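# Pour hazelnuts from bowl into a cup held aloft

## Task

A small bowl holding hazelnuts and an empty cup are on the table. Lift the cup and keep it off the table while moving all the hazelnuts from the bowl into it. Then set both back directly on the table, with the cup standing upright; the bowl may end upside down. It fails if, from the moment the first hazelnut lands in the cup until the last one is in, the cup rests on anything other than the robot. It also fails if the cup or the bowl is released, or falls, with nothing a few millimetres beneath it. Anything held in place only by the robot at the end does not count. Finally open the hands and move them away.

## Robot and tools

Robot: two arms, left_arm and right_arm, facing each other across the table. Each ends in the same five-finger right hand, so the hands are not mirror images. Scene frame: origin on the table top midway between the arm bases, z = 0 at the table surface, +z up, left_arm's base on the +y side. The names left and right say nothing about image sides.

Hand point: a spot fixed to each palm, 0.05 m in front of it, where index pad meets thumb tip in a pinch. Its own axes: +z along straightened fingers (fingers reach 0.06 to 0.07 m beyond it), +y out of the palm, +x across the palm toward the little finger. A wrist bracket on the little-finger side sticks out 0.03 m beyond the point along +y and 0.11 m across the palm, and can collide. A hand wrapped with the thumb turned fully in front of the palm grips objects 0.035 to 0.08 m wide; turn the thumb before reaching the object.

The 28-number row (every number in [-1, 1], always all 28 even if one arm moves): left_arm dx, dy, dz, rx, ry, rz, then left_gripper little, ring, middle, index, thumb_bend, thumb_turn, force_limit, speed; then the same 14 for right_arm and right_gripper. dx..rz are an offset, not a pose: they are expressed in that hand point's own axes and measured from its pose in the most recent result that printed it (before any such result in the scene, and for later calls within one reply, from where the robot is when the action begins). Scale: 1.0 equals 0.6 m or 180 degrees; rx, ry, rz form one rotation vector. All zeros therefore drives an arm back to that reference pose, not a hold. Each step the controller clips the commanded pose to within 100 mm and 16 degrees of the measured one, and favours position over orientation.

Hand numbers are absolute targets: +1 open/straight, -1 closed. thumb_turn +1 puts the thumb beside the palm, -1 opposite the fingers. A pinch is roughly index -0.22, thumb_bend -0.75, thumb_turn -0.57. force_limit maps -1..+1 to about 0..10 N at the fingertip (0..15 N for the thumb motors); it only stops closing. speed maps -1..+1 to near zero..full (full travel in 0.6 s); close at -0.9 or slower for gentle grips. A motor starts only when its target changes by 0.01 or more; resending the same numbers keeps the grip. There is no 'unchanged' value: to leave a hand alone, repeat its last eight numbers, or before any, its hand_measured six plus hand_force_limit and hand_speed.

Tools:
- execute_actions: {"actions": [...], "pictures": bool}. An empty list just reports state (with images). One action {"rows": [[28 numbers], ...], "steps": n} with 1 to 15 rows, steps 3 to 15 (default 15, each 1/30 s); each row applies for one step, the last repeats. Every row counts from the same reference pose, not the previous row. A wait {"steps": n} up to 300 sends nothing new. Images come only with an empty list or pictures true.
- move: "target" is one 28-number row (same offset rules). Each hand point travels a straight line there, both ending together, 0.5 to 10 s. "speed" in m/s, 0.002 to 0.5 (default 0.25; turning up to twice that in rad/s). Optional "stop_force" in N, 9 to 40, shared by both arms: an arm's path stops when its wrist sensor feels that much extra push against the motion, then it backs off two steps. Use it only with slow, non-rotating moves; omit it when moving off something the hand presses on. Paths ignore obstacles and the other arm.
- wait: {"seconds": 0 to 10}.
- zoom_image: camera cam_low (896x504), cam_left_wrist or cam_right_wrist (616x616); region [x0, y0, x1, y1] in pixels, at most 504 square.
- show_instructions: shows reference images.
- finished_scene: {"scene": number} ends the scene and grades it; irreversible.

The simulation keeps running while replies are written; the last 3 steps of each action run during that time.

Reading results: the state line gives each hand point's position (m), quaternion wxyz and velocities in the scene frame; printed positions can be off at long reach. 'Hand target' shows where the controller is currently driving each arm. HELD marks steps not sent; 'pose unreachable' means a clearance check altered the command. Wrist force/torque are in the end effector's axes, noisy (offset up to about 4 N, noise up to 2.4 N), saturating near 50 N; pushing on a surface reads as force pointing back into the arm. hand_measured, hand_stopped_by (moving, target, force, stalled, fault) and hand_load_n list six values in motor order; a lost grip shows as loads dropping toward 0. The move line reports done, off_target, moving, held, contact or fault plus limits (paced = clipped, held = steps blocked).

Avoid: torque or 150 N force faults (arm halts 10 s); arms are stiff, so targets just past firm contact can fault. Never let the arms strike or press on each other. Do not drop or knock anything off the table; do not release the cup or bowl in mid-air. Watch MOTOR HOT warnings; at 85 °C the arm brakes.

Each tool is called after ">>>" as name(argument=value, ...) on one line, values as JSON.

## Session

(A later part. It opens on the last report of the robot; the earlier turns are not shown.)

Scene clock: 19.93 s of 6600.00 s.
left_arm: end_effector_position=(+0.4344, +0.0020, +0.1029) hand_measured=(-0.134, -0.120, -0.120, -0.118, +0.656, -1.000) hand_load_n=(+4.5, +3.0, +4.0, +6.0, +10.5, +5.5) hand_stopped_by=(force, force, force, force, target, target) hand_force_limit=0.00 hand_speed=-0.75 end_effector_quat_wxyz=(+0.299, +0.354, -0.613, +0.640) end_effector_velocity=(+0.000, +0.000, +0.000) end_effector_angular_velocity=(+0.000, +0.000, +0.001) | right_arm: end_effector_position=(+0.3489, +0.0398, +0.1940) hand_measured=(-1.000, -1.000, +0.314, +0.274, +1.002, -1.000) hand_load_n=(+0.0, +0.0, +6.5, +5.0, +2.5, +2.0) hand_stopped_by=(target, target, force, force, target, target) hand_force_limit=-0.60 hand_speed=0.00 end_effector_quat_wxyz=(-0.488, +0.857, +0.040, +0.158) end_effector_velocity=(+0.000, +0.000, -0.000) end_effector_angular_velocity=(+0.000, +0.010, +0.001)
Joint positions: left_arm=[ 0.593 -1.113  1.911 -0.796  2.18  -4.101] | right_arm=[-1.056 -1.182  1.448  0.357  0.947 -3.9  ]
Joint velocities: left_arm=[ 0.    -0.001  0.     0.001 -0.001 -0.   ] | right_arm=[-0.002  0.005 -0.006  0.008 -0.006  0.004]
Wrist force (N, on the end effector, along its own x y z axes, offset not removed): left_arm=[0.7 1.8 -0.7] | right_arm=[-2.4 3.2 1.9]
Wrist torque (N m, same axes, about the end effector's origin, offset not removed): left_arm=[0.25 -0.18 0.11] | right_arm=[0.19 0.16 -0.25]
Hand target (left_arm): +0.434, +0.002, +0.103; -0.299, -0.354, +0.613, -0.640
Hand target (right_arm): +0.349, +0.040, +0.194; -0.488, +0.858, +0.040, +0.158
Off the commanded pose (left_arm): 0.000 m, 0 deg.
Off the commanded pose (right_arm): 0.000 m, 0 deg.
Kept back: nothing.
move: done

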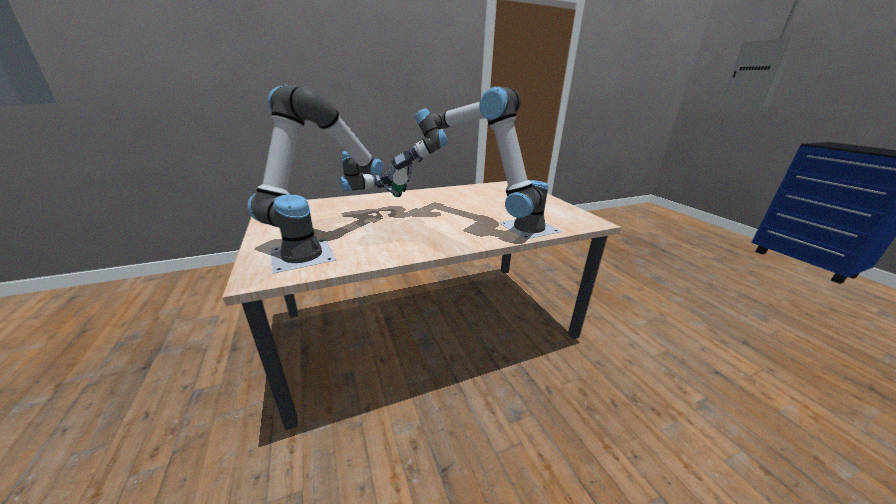

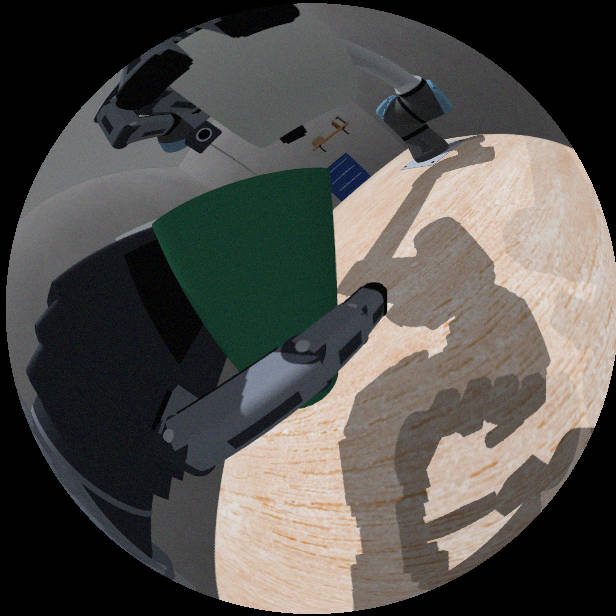

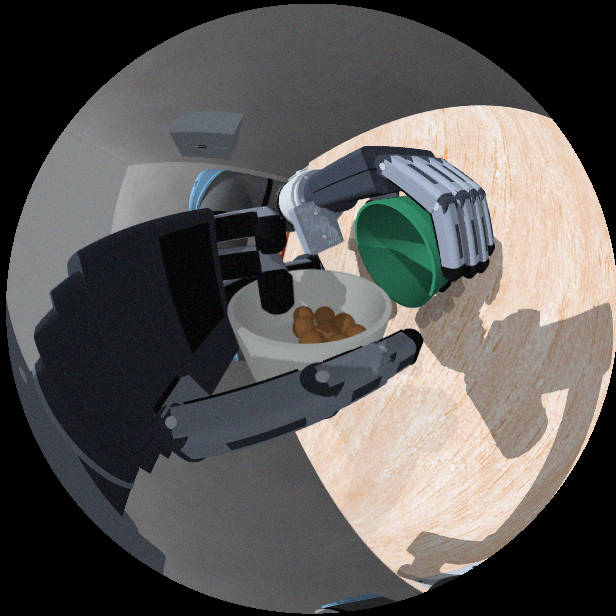

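>>> zoom_image(camera="cam_low", region=[365, 150, 435, 205])

>>> zoom_image(camera="cam_right_wrist", region=[220, 170, 480, 390])

Region (365, 150, 435, 205) of cam_low's 896x504 image, scaled by 7.200, with more detail than that image has; it fills the top 396 rows of this view, and the rest is white.

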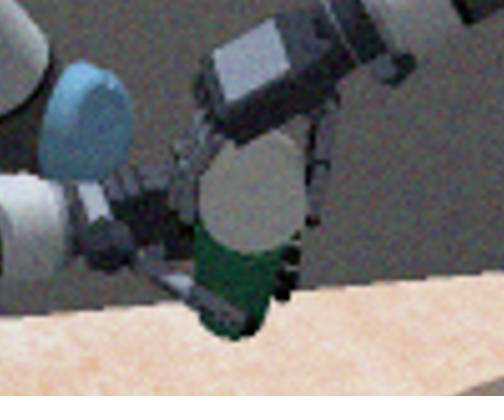

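Region (220, 170, 480, 390) of cam_right_wrist's 616x616 image, scaled by 1.938, with more detail than that image has; it fills the top 426 rows of this view, and the rest is white.

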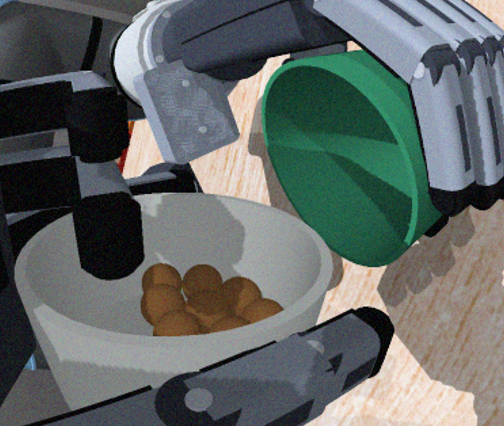

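>>> move(target=[0,0,0,0,0,0,-1,-1,-1,-1,0.65,-1,0,-0.75, 0.0153,-0.0043,-0.0025,0,-0.0333,0.0577,-1,-1,-1,-0.9,1,-1,-0.6,0], speed=0.04)

Scene clock: 23.07 s of 6600.00 s.
left_arm: end_effector_position=(+0.4344, +0.0020, +0.1029) hand_measured=(-0.134, -0.120, -0.120, -0.118, +0.656, -1.000) hand_load_n=(+4.5, +3.0, +4.0, +6.0, +10.5, +5.5) hand_stopped_by=(force, force, force, force, target, target) hand_force_limit=0.00 hand_speed=-0.75 end_effector_quat_wxyz=(+0.299, +0.354, -0.613, +0.640) end_effector_velocity=(-0.000, -0.000, -0.000) end_effector_angular_velocity=(+0.000, -0.000, -0.001) | right_arm: end_effector_position=(+0.3566, +0.0391, +0.1996) hand_measured=(-1.000, -1.000, +0.314, +0.274, +1.002, -1.000) hand_load_n=(+0.0, +0.0, +6.5, +5.0, +2.5, +1.5) hand_stopped_by=(target, target, force, force, target, target) hand_force_limit=-0.60 hand_speed=0.00 end_effector_quat_wxyz=(+0.497, -0.865, +0.012, -0.069) end_effector_velocity=(+0.000, +0.000, +0.001) end_effector_angular_velocity=(+0.001, +0.012, +0.001)
Joint positions: left_arm=[ 0.593 -1.113  1.911 -0.796  2.18  -4.101] | right_arm=[-1.11  -1.094  1.319  0.514  0.826 -3.819]
Joint velocities: left_arm=[-0.     0.001 -0.    -0.     0.     0.001] | right_arm=[-0.002  0.006 -0.009  0.01  -0.007  0.004]
Wrist force (N, on the end effector, along its own x y z axes, offset not removed): left_arm=[0.3 3.6 -2.3] | right_arm=[-0.5 0.9 2.9]
Wrist torque (N m, same axes, about the end effector's origin, offset not removed): left_arm=[0.75 -0.15 0.04] | right_arm=[-0.16 -0.19 -0.04]
Hand target (left_arm): +0.434, +0.002, +0.103; -0.299, -0.354, +0.613, -0.640
Hand target (right_arm): +0.357, +0.039, +0.200; -0.497, +0.865, -0.012, +0.068
Off the commanded pose (left_arm): 0.000 m, 0 deg.
Off the commanded pose (right_arm): 0.000 m, 0 deg.
Kept back: nothing.
move: done

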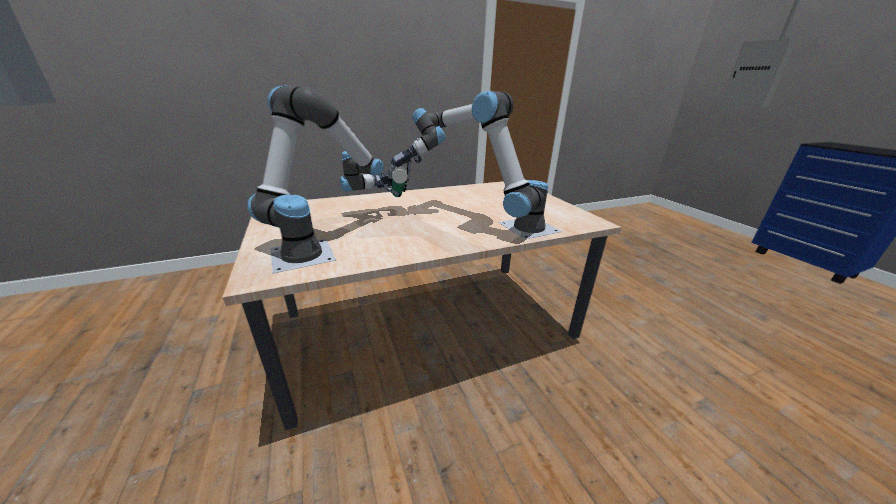

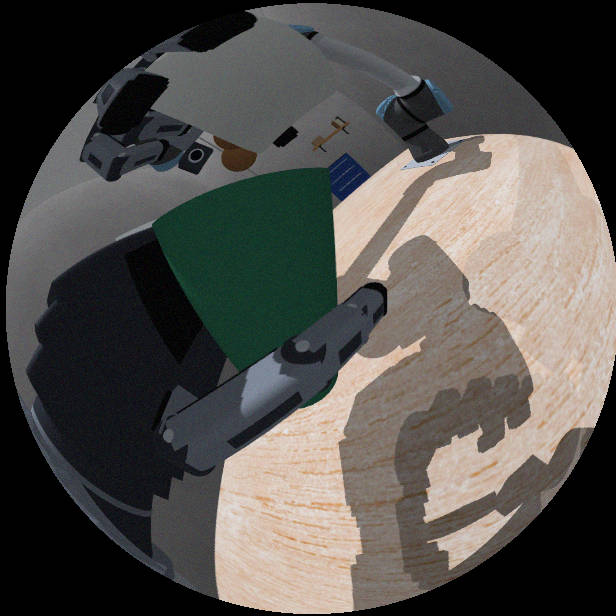

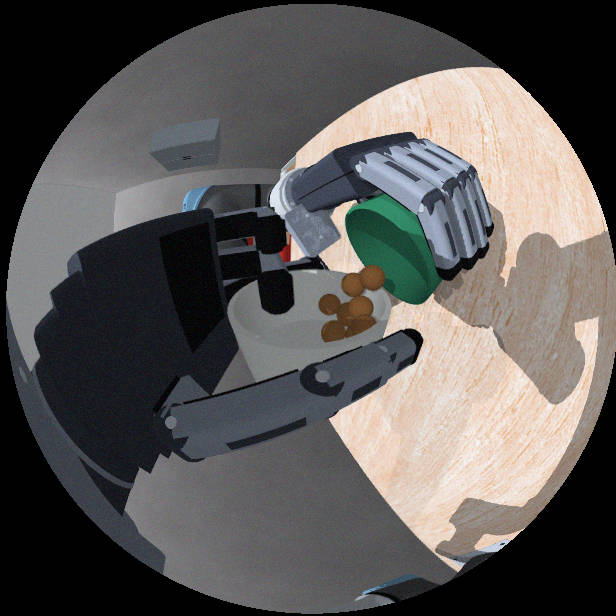

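>>> move(target=[0,0,0,0,0,0,-1,-1,-1,-1,0.65,-1,0,-0.75, 0.0085,-0.0064,-0.0037,0,-0.0278,0.0481,-1,-1,-1,-0.9,1,-1,-0.6,0], speed=0.035)

Scene clock: 26.00 s of 6600.00 s.
left_arm: end_effector_position=(+0.4344, +0.0020, +0.1029) hand_measured=(-0.134, -0.120, -0.120, -0.118, +0.656, -1.000) hand_load_n=(+4.5, +3.0, +4.0, +6.0, +10.5, +5.5) hand_stopped_by=(force, force, force, force, target, target) hand_force_limit=0.00 hand_speed=-0.75 end_effector_quat_wxyz=(+0.299, +0.354, -0.613, +0.640) end_effector_velocity=(-0.001, -0.000, -0.001) end_effector_angular_velocity=(+0.001, +0.001, -0.002) | right_arm: end_effector_position=(+0.3611, +0.0387, +0.2045) hand_measured=(-1.000, -1.000, +0.314, +0.274, +1.002, -1.000) hand_load_n=(+0.0, +0.0, +6.5, +5.0, +2.5, +1.5) hand_stopped_by=(target, target, force, force, target, target) hand_force_limit=-0.60 hand_speed=0.00 end_effector_quat_wxyz=(+0.501, -0.864, +0.055, +0.006) end_effector_velocity=(-0.000, +0.000, -0.000) end_effector_angular_velocity=(+0.001, +0.016, +0.001)
Joint positions: left_arm=[ 0.593 -1.113  1.911 -0.796  2.18  -4.101] | right_arm=[-1.148 -1.015  1.215  0.641  0.731 -3.761]
Joint velocities: left_arm=[-0.001  0.001  0.    -0.     0.001 -0.   ] | right_arm=[-0.002  0.008 -0.009  0.011 -0.008  0.005]
Wrist force (N, on the end effector, along its own x y z axes, offset not removed): left_arm=[0.6 0.4 -3.0] | right_arm=[0.6 1.1 2.2]
Wrist torque (N m, same axes, about the end effector's origin, offset not removed): left_arm=[0.08 -0.31 0.04] | right_arm=[-0.01 -0.33 -0.01]
Hand target (left_arm): +0.434, +0.002, +0.103; -0.299, -0.354, +0.613, -0.640
Hand target (right_arm): +0.361, +0.039, +0.205; -0.501, +0.864, -0.055, -0.007
Off the commanded pose (left_arm): 0.000 m, 0 deg.
Off the commanded pose (right_arm): 0.000 m, 0 deg.
Kept back: nothing.
move: done

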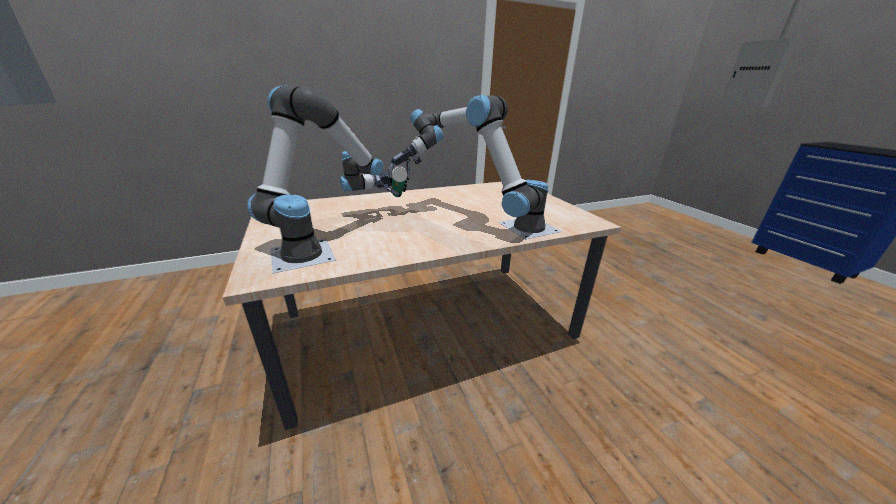

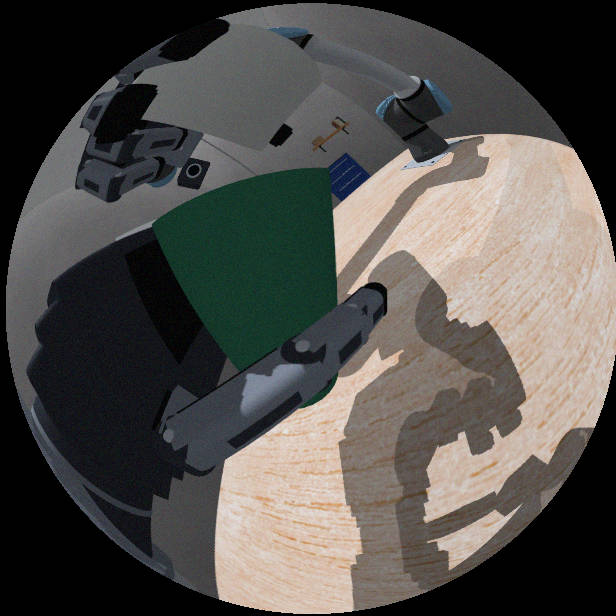

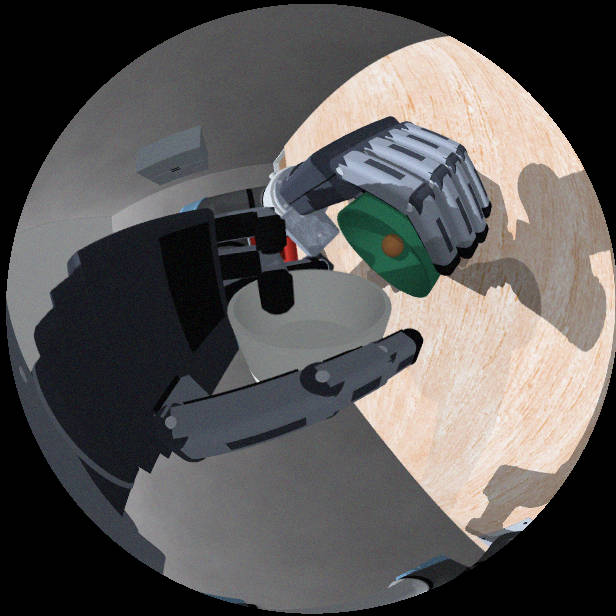

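>>> zoom_image(camera="cam_right_wrist", region=[220, 170, 480, 390])

>>> zoom_image(camera="cam_low", region=[300, 160, 520, 270])

Region (220, 170, 480, 390) of cam_right_wrist's 616x616 image, scaled by 1.938, with more detail than that image has; it fills the top 426 rows of this view, and the rest is white.

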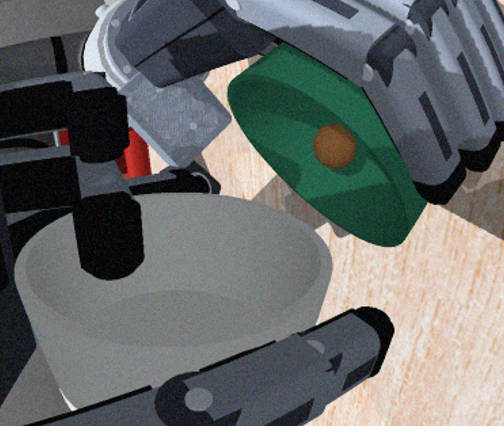

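Region (300, 160, 520, 270) of cam_low's 896x504 image, scaled by 2.291, with more detail than that image has.

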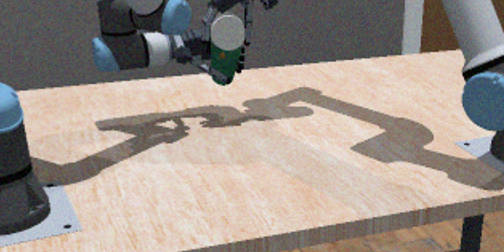

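>>> move(target=[-0.0904,-0.0042,-0.1427,0.1076,-0.0339,-0.1925,-1,-1,-1,-1,0.65,-1,0,-0.75, 0.0345,0.1108,-0.1815,0,0.1306,-0.2261,-1,-1,-1,-0.9,1,-1,-0.6,0], speed=0.3)

Scene clock: 28.27 s of 6600.00 s.
left_arm: end_effector_position=(+0.4600, +0.0900, +0.0600) hand_measured=(-0.134, -0.120, -0.120, -0.118, +0.656, -1.000) hand_load_n=(+4.5, +3.0, +4.0, +6.0, +10.5, +5.5) hand_stopped_by=(force, force, force, force, target, target) hand_force_limit=0.00 hand_speed=-0.75 end_effector_quat_wxyz=(+0.380, +0.596, -0.381, +0.595) end_effector_velocity=(+0.001, +0.001, -0.001) end_effector_angular_velocity=(-0.001, +0.006, +0.005) | right_arm: end_effector_position=(+0.3704, -0.0901, +0.1998) hand_measured=(-1.000, -1.000, +0.314, +0.274, +1.002, -1.000) hand_load_n=(+0.0, +0.0, +6.5, +5.5, +2.5, +2.0) hand_stopped_by=(target, target, force, force, target, target) hand_force_limit=-0.60 hand_speed=0.00 end_effector_quat_wxyz=(-0.451, +0.812, +0.148, +0.339) end_effector_velocity=(-0.000, -0.001, -0.001) end_effector_angular_velocity=(+0.002, -0.008, -0.000)
Joint positions: left_arm=[ 0.671 -1.082  2.167 -1.083  1.91  -4.712] | right_arm=[-1.263 -1.491  1.878  0.096  0.897 -4.283]
Joint velocities: left_arm=[ 0.001  0.001  0.003 -0.003 -0.004 -0.005] | right_arm=[-0.003 -0.006  0.01  -0.012 -0.001 -0.002]
Wrist force (N, on the end effector, along its own x y z axes, offset not removed): left_arm=[1.0 4.4 -1.4] | right_arm=[-2.1 0.2 -1.5]
Wrist torque (N m, same axes, about the end effector's origin, offset not removed): left_arm=[0.81 -0.33 0.14] | right_arm=[0.07 0.15 -0.09]
Hand target (left_arm): +0.460, +0.090, +0.060; +0.380, +0.597, -0.381, +0.595
Hand target (right_arm): +0.370, -0.090, +0.200; -0.451, +0.812, +0.148, +0.340
Off the commanded pose (left_arm): 0.000 m, 0 deg.
Off the commanded pose (right_arm): 0.000 m, 0 deg.
Kept back: nothing.
move: done

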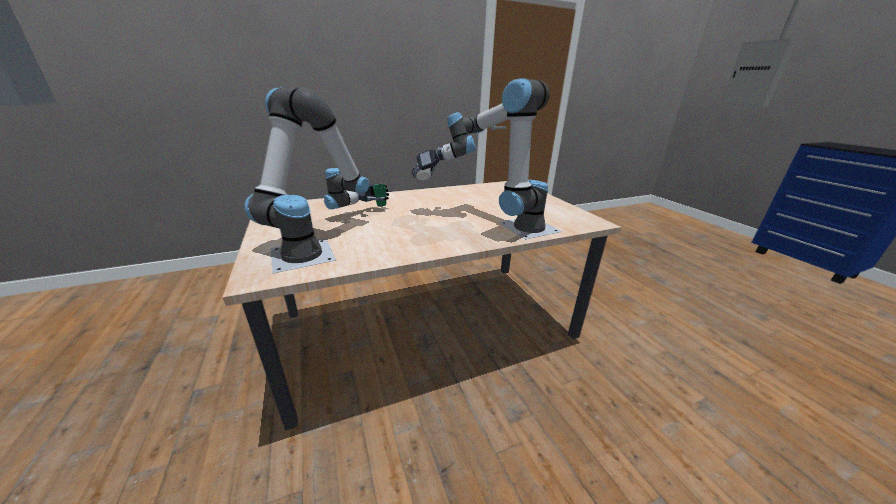

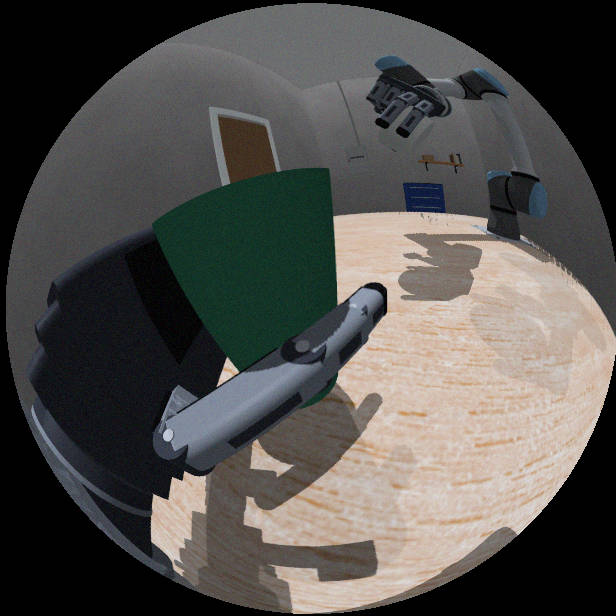

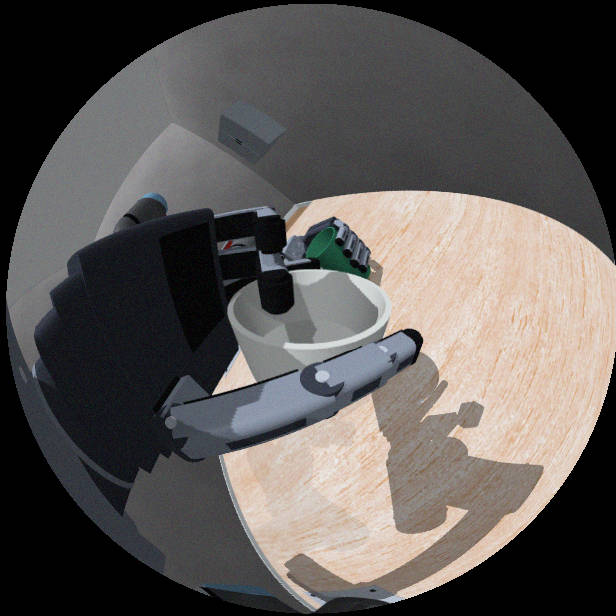

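>>> move(target=[-0.0325,0,0,0,0,0,-1,-1,-1,-1,0.65,-1,0,-0.75, -0.0832,0.3296,0.0709,-0.1048,0.1675,-0.2006,1,1,-1,-0.9,1,-1,-0.6,-0.2], speed=0.28)

>>> move(target=[-0.017,0,0,0,0,0,-1,-1,-1,-1,0.65,-1,0,-0.75, -0.019,0,0,0,0,0,1,1,-1,-0.9,1,-1,-0.6,-0.2], speed=0.005, stop_force=9)

Scene clock: 30.87 s of 6600.00 s.
left_arm: end_effector_position=(+0.4600, +0.0900, +0.0405) hand_measured=(-0.134, -0.120, -0.120, -0.118, +0.656, -1.000) hand_load_n=(+4.5, +3.0, +4.0, +6.0, +10.5, +5.5) hand_stopped_by=(force, force, force, force, target, target) hand_force_limit=0.00 hand_speed=-0.75 end_effector_quat_wxyz=(+0.380, +0.596, -0.381, +0.595) end_effector_velocity=(+0.000, -0.000, -0.000) end_effector_angular_velocity=(+0.000, -0.001, +0.000) | right_arm: end_effector_position=(+0.4598, -0.1600, +0.0253) hand_measured=(+1.000, +1.000, +0.314, +0.274, +1.002, -1.000) hand_load_n=(+0.0, +0.0, +6.5, +5.5, +2.5, +2.5) hand_stopped_by=(target, target, force, force, target, target) hand_force_limit=-0.60 hand_speed=-0.20 end_effector_quat_wxyz=(-0.213, +0.675, +0.212, +0.674) end_effector_velocity=(+0.002, -0.000, -0.001) end_effector_angular_velocity=(+0.002, -0.013, -0.002)
Joint positions: left_arm=[ 0.671 -1.032  2.169 -1.135  1.91  -4.712] | right_arm=[-1.186 -1.042  2.302 -1.259  1.409 -4.711]
Joint velocities: left_arm=[ 0.     0.001 -0.001 -0.     0.     0.001] | right_arm=[-0.     0.013 -0.    -0.025  0.002 -0.004]
Wrist force (N, on the end effector, along its own x y z axes, offset not removed): left_arm=[0.2 1.2 -1.3] | right_arm=[-1.9 -1.7 0.7]
Wrist torque (N m, same axes, about the end effector's origin, offset not removed): left_arm=[0.41 -0.23 -0.09] | right_arm=[-0.32 -0.16 -0.21]
Hand target (left_arm): +0.460, +0.090, +0.041; +0.380, +0.596, -0.381, +0.595
Hand target (right_arm): +0.460, -0.160, +0.025; -0.213, +0.674, +0.212, +0.675
Off the commanded pose (left_arm): 0.000 m, 0 deg.
Off the commanded pose (right_arm): 0.000 m, 0 deg.
Kept back: nothing.
move: done

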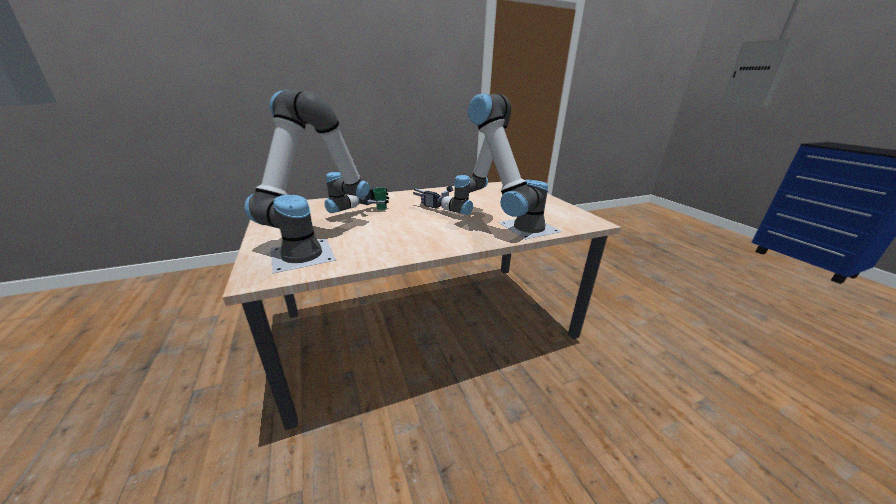

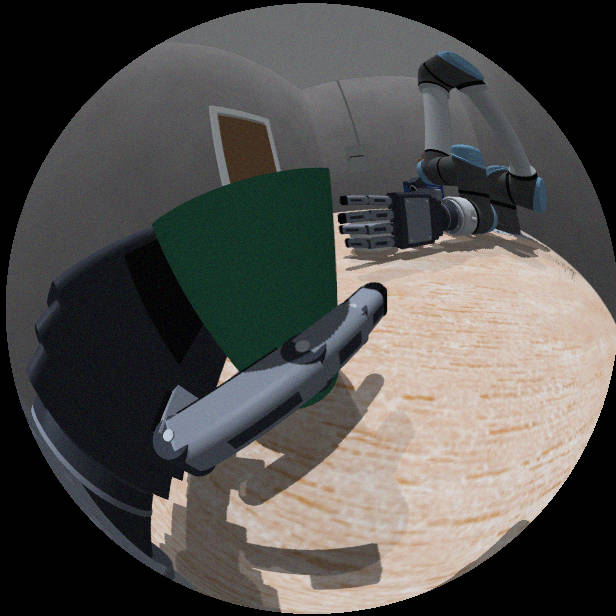

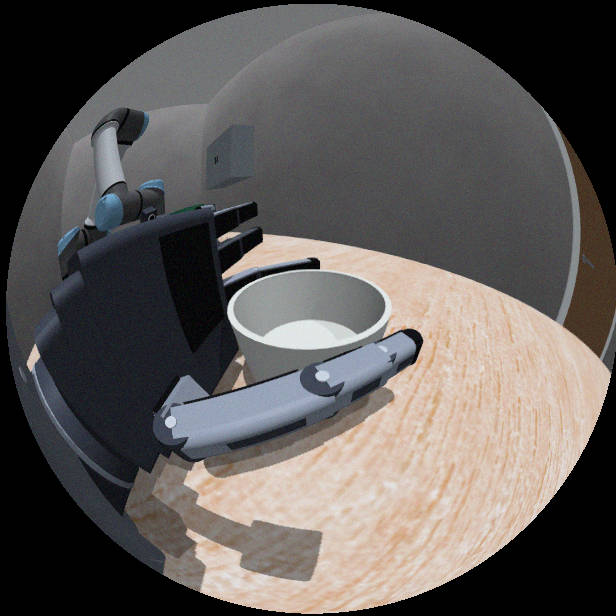

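Scene clock: 33.03 s of 6600.00 s.
left_arm: end_effector_position=(+0.4600, +0.0901, +0.0324) hand_measured=(-0.134, -0.120, -0.120, -0.118, +0.654, -1.000) hand_load_n=(+2.0, +1.0, +1.5, +3.0, +4.0, -0.5) hand_stopped_by=(force, force, force, force, target, target) hand_force_limit=0.00 hand_speed=-0.75 end_effector_quat_wxyz=(+0.380, +0.597, -0.381, +0.595) end_effector_velocity=(-0.000, +0.000, +0.001) end_effector_angular_velocity=(+0.001, +0.002, -0.000) | right_arm: end_effector_position=(+0.4599, -0.1600, +0.0178) hand_measured=(+1.000, +1.000, +0.314, +0.274, +1.002, -1.000) hand_load_n=(+0.0, +0.0, +6.5, +5.0, +2.5, +1.0) hand_stopped_by=(target, target, force, force, target, target) hand_force_limit=-0.60 hand_speed=-0.20 end_effector_quat_wxyz=(-0.213, +0.675, +0.212, +0.674) end_effector_velocity=(-0.000, +0.000, -0.000) end_effector_angular_velocity=(+0.000, +0.001, +0.000)
Joint positions: left_arm=[ 0.671 -1.011  2.169 -1.156  1.91  -4.712] | right_arm=[-1.186 -1.019  2.301 -1.281  1.409 -4.711]
Joint velocities: left_arm=[-0.    -0.005 -0.     0.007  0.    -0.   ] | right_arm=[ 0. -0.  0.  0.  0.  0.]
Wrist force (N, on the end effector, along its own x y z axes, offset not removed): left_arm=[6.5 3.7 1.3] | right_arm=[3.0 0.3 4.0]
Wrist torque (N m, same axes, about the end effector's origin, offset not removed): left_arm=[0.51 -0.52 0.11] | right_arm=[-0.35 -0.14 -0.09]
Hand target (left_arm): +0.460, +0.090, +0.033; +0.380, +0.596, -0.381, +0.595
Hand target (right_arm): +0.460, -0.160, +0.018; -0.213, +0.675, +0.212, +0.674
Off the commanded pose (left_arm): 0.002 m, 0 deg.
Off the commanded pose (right_arm): 0.004 m, 0 deg.
Kept back: nothing.
move: contact (left_arm, right_arm)

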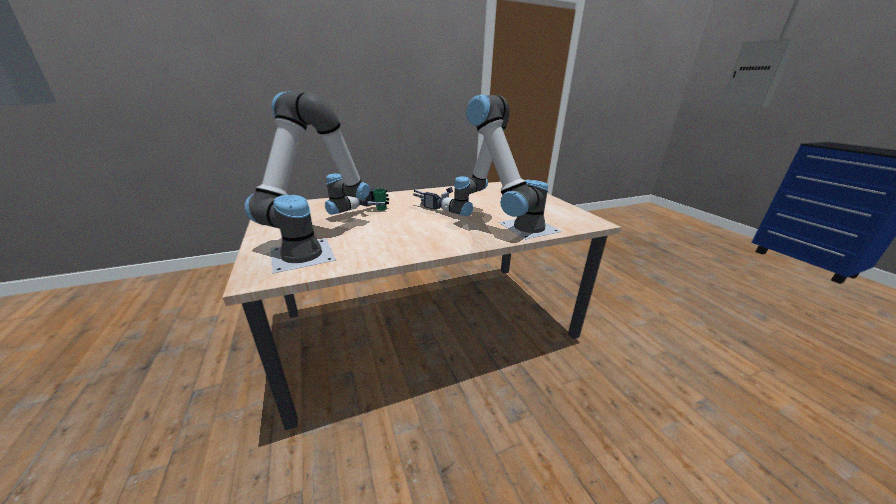

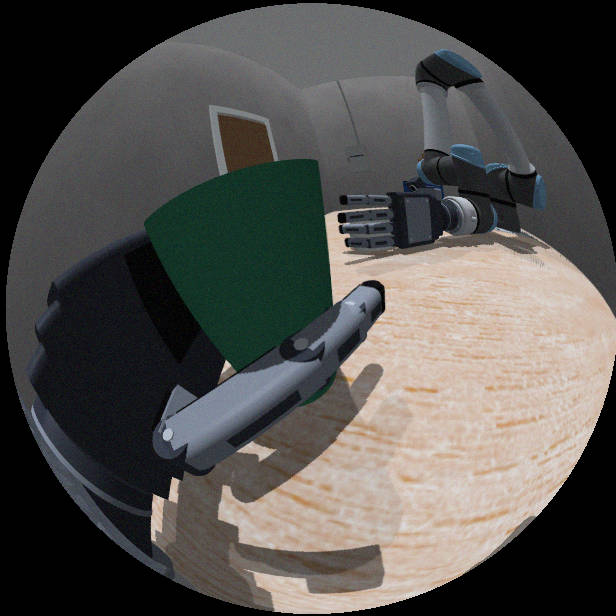

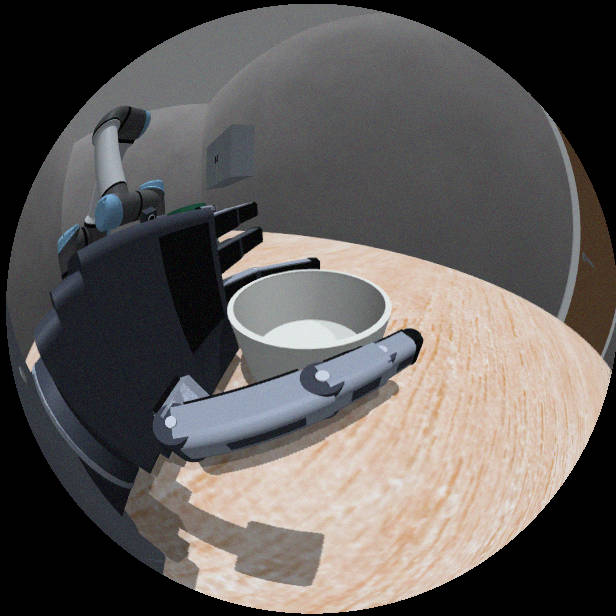

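>>> move(target=[0,0,0,0,0,0,1,1,1,1,1,-1,0,-0.3, 0,0,0,0,0,0,1,1,1,1,1,-1,-0.6,-0.3])

>>> move(target=[0.01,-0.015,-0.08,0,0,0,1,1,1,1,1,-1,0,-0.3, 0.01,-0.012,-0.08,0,0,0,1,1,1,1,1,-1,-0.6,-0.3], speed=0.12)

>>> move(target=[0.4,0,-0.15,0,0,0,1,1,1,1,1,-1,0,-0.3, 0.4,0,-0.08,0,0,0,1,1,1,1,1,-1,-0.6,-0.3], speed=0.3)

Scene clock: 34.53 s of 6600.00 s.
left_arm: end_effector_position=(+0.4600, +0.0901, +0.0324) hand_measured=(+1.000, +1.000, +1.000, +1.000, +1.000, -1.000) hand_load_n=(+0.0, +0.0, +0.0, +0.0, +0.0, +0.0) hand_stopped_by=(target, target, target, target, target, target) hand_force_limit=0.00 hand_speed=-0.30 end_effector_quat_wxyz=(+0.380, +0.597, -0.381, +0.595) end_effector_velocity=(+0.000, +0.000, -0.000) end_effector_angular_velocity=(+0.000, +0.000, +0.000) | right_arm: end_effector_position=(+0.4599, -0.1600, +0.0178) hand_measured=(+1.000, +1.000, +1.000, +1.000, +1.000, -1.000) hand_load_n=(+0.0, +0.0, +0.0, +0.0, +0.0, +0.0) hand_stopped_by=(target, target, target, target, target, target) hand_force_limit=-0.60 hand_speed=-0.30 end_effector_quat_wxyz=(-0.213, +0.675, +0.212, +0.674) end_effector_velocity=(-0.000, +0.000, -0.001) end_effector_angular_velocity=(-0.002, +0.002, +0.001)
Joint positions: left_arm=[ 0.671 -1.011  2.17  -1.156  1.91  -4.712] | right_arm=[-1.186 -1.019  2.301 -1.281  1.409 -4.711]
Joint velocities: left_arm=[-0.  0.  0.  0. -0. -0.] | right_arm=[ 0.     0.002 -0.     0.001 -0.    -0.001]
Wrist force (N, on the end effector, along its own x y z axes, offset not removed): left_arm=[2.6 0.4 -0.5] | right_arm=[-1.3 -0.8 1.2]
Wrist torque (N m, same axes, about the end effector's origin, offset not removed): left_arm=[0.09 -0.49 0.05] | right_arm=[-0.19 0.04 -0.18]
Hand target (left_arm): +0.460, +0.090, +0.032; +0.380, +0.597, -0.381, +0.595
Hand target (right_arm): +0.460, -0.160, +0.018; -0.213, +0.675, +0.212, +0.674
Off the commanded pose (left_arm): 0.000 m, 0 deg.
Off the commanded pose (right_arm): 0.000 m, 0 deg.
Kept back: nothing.
move: done

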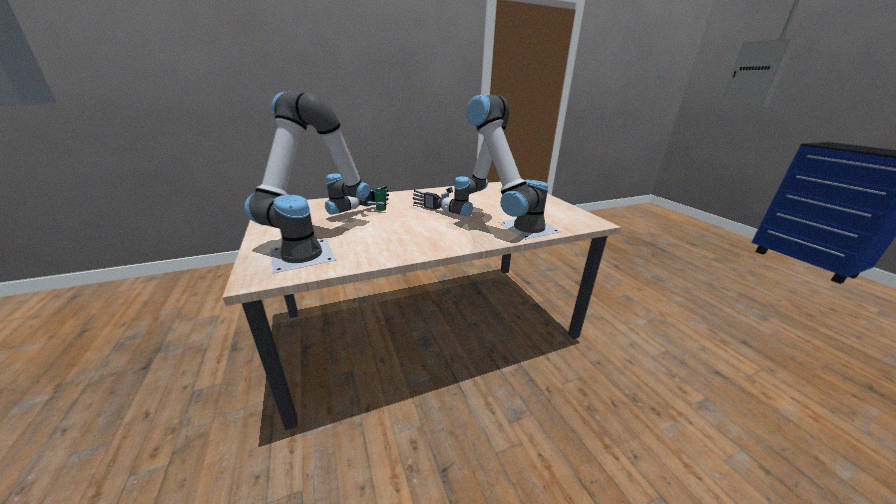

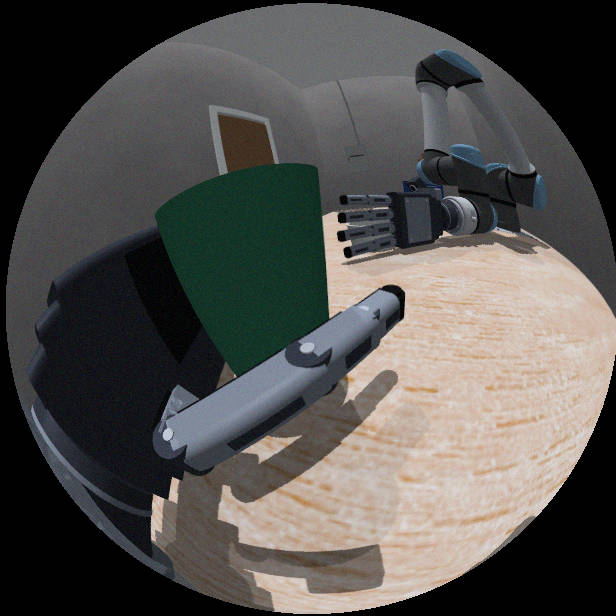

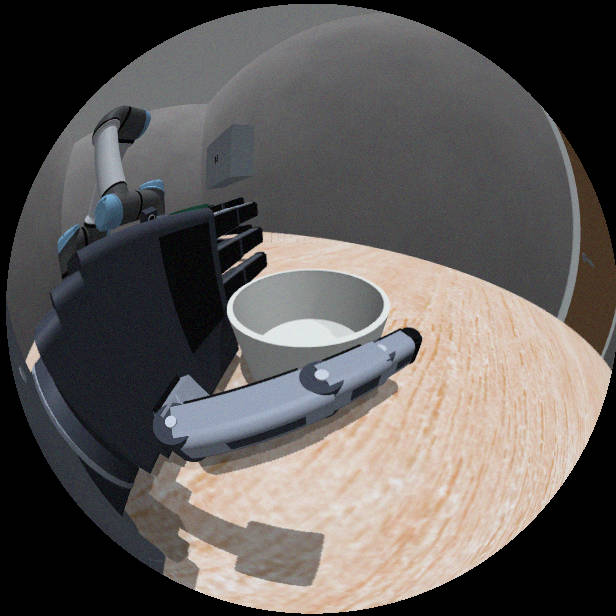

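Scene clock: 35.47 s of 6600.00 s.
left_arm: end_effector_position=(+0.4480, +0.1372, +0.0384) hand_measured=(+1.000, +1.000, +1.000, +1.000, +1.000, -1.000) hand_load_n=(+0.0, +0.0, +0.0, +0.0, +0.0, +0.0) hand_stopped_by=(target, target, target, target, target, target) hand_force_limit=0.00 hand_speed=-0.30 end_effector_quat_wxyz=(+0.380, +0.597, -0.381, +0.595) end_effector_velocity=(-0.000, +0.002, +0.000) end_effector_angular_velocity=(-0.000, +0.000, +0.001) | right_arm: end_effector_position=(+0.4166, -0.1815, +0.0238) hand_measured=(+1.000, +1.000, +1.000, +1.000, +1.000, -1.000) hand_load_n=(+0.0, +0.0, +0.0, +0.0, +0.0, +0.0) hand_stopped_by=(target, target, target, target, target, target) hand_force_limit=-0.60 hand_speed=-0.30 end_effector_quat_wxyz=(-0.213, +0.675, +0.212, +0.674) end_effector_velocity=(-0.002, -0.001, +0.000) end_effector_angular_velocity=(+0.000, +0.000, +0.001)
Joint positions: left_arm=[ 0.742 -1.064  2.257 -1.191  1.98  -4.712] | right_arm=[-1.189 -1.08   2.431 -1.351  1.407 -4.711]
Joint velocities: left_arm=[ 0.004 -0.002  0.003 -0.001  0.004 -0.001] | right_arm=[-0.    -0.004  0.007 -0.003 -0.001  0.   ]
Wrist force (N, on the end effector, along its own x y z axes, offset not removed): left_arm=[1.9 4.2 -2.2] | right_arm=[-2.5 -0.9 1.4]
Wrist torque (N m, same axes, about the end effector's origin, offset not removed): left_arm=[0.75 -0.18 0.11] | right_arm=[-0.25 0.31 -0.15]
Hand target (left_arm): +0.448, +0.137, +0.038; +0.380, +0.597, -0.381, +0.595
Hand target (right_arm): +0.416, -0.182, +0.024; -0.213, +0.675, +0.212, +0.674
Off the commanded pose (left_arm): 0.000 m, 0 deg.
Off the commanded pose (right_arm): 0.000 m, 0 deg.
Kept back: nothing.
move: done

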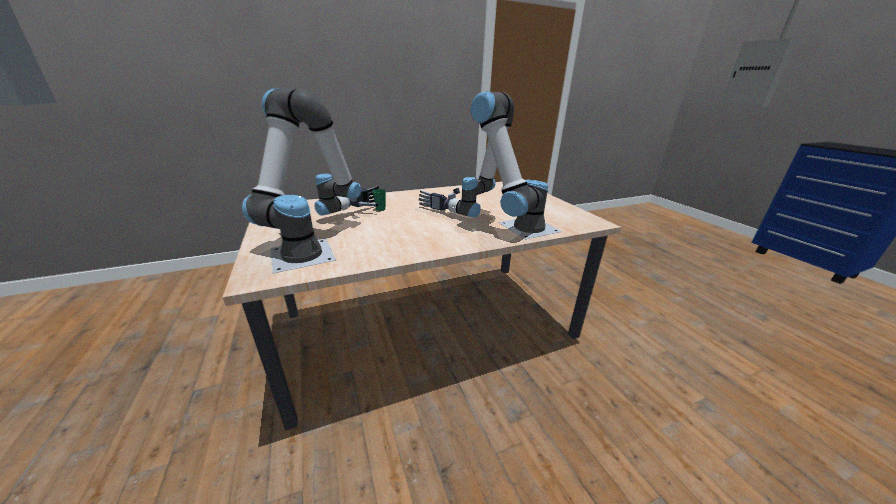

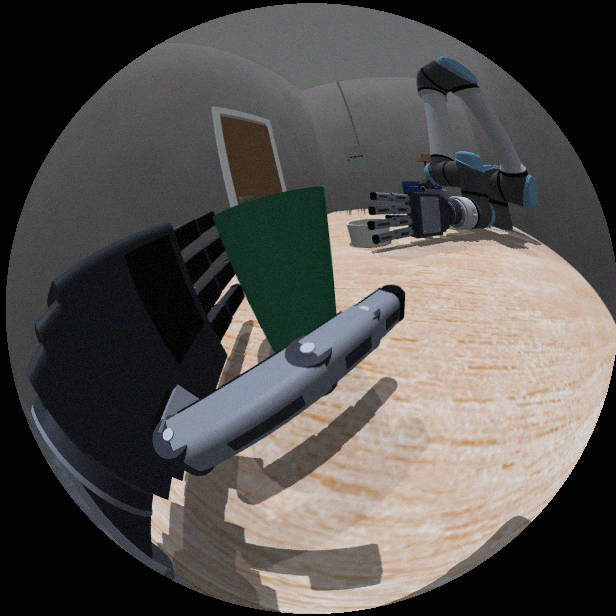

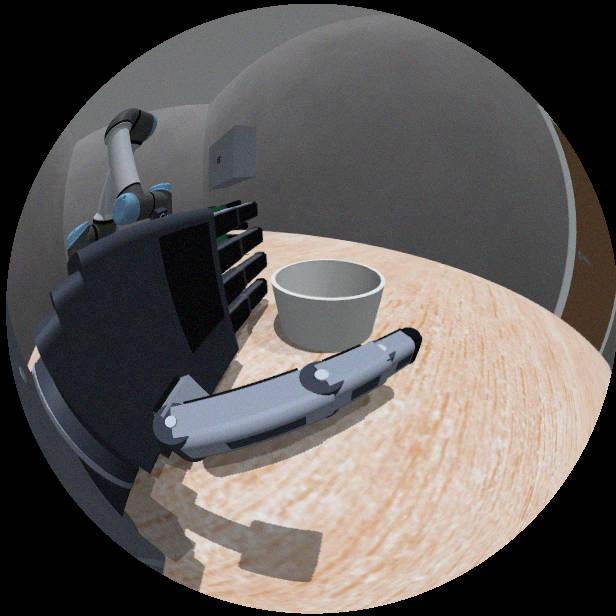

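Scene clock: 36.97 s of 6600.00 s.
left_arm: end_effector_position=(+0.4099, +0.2185, +0.2782) hand_measured=(+1.000, +1.000, +1.000, +1.000, +1.000, -1.000) hand_load_n=(+0.0, +0.0, +0.0, +0.0, +0.0, +0.0) hand_stopped_by=(target, target, target, target, target, target) hand_force_limit=0.00 hand_speed=-0.30 end_effector_quat_wxyz=(+0.380, +0.596, -0.381, +0.596) end_effector_velocity=(-0.001, +0.001, +0.002) end_effector_angular_velocity=(+0.004, +0.001, -0.002) | right_arm: end_effector_position=(+0.3775, -0.2091, +0.2638) hand_measured=(+1.000, +1.000, +1.000, +1.000, +1.000, -1.000) hand_load_n=(+0.0, +0.0, +0.0, +0.0, +0.0, +0.0) hand_stopped_by=(target, target, target, target, target, target) hand_force_limit=-0.60 hand_speed=-0.30 end_effector_quat_wxyz=(-0.213, +0.675, +0.212, +0.674) end_effector_velocity=(+0.000, -0.001, +0.003) end_effector_angular_velocity=(-0.003, +0.004, -0.000)
Joint positions: left_arm=[ 0.869 -1.722  2.181 -0.457  2.108 -4.712] | right_arm=[-1.222 -1.847  2.315 -0.469  1.374 -4.711]
Joint velocities: left_arm=[ 0.001 -0.004 -0.006  0.015  0.003  0.004] | right_arm=[-0.004 -0.007 -0.008  0.019 -0.004 -0.001]
Wrist force (N, on the end effector, along its own x y z axes, offset not removed): left_arm=[2.5 -0.5 -0.5] | right_arm=[-0.6 -1.8 0.6]
Wrist torque (N m, same axes, about the end effector's origin, offset not removed): left_arm=[-0.04 -0.61 -0.09] | right_arm=[-0.31 -0.11 -0.13]
Hand target (left_arm): +0.410, +0.219, +0.278; +0.380, +0.597, -0.381, +0.595
Hand target (right_arm): +0.377, -0.209, +0.264; -0.213, +0.675, +0.212, +0.674
Off the commanded pose (left_arm): 0.001 m, 0 deg.
Off the commanded pose (right_arm): 0.000 m, 0 deg.
Kept back: nothing.
move: done

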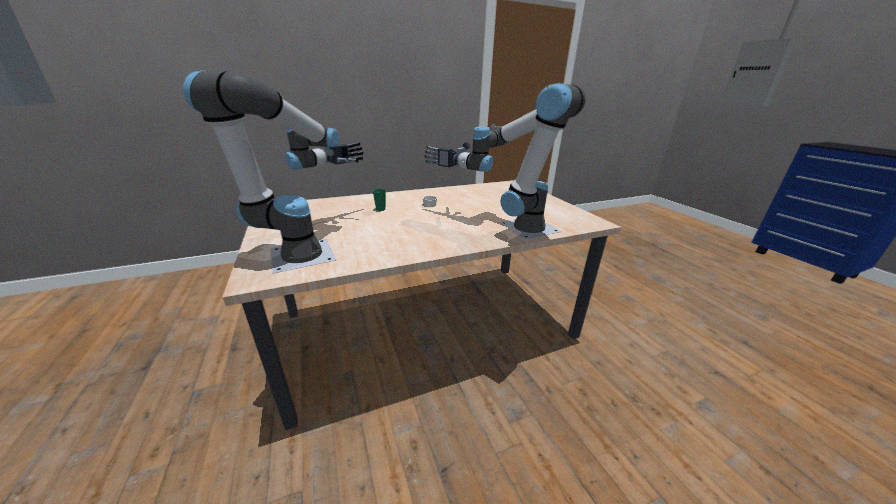

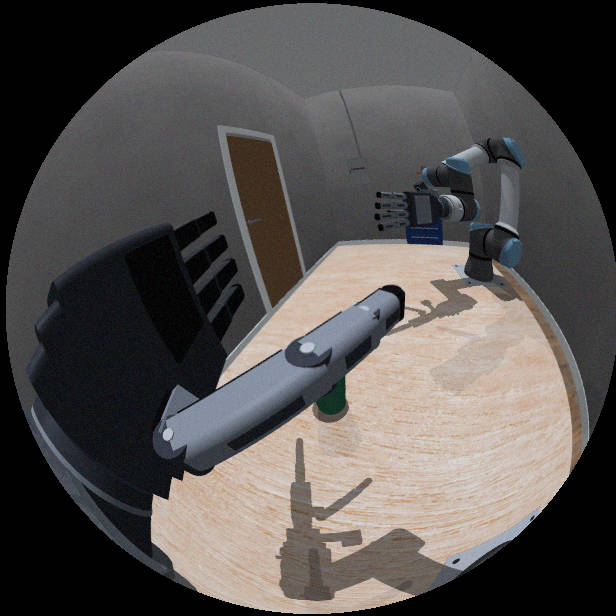

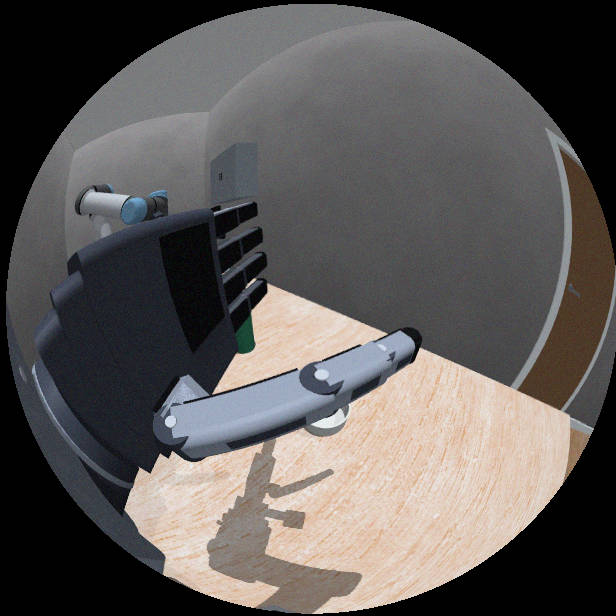

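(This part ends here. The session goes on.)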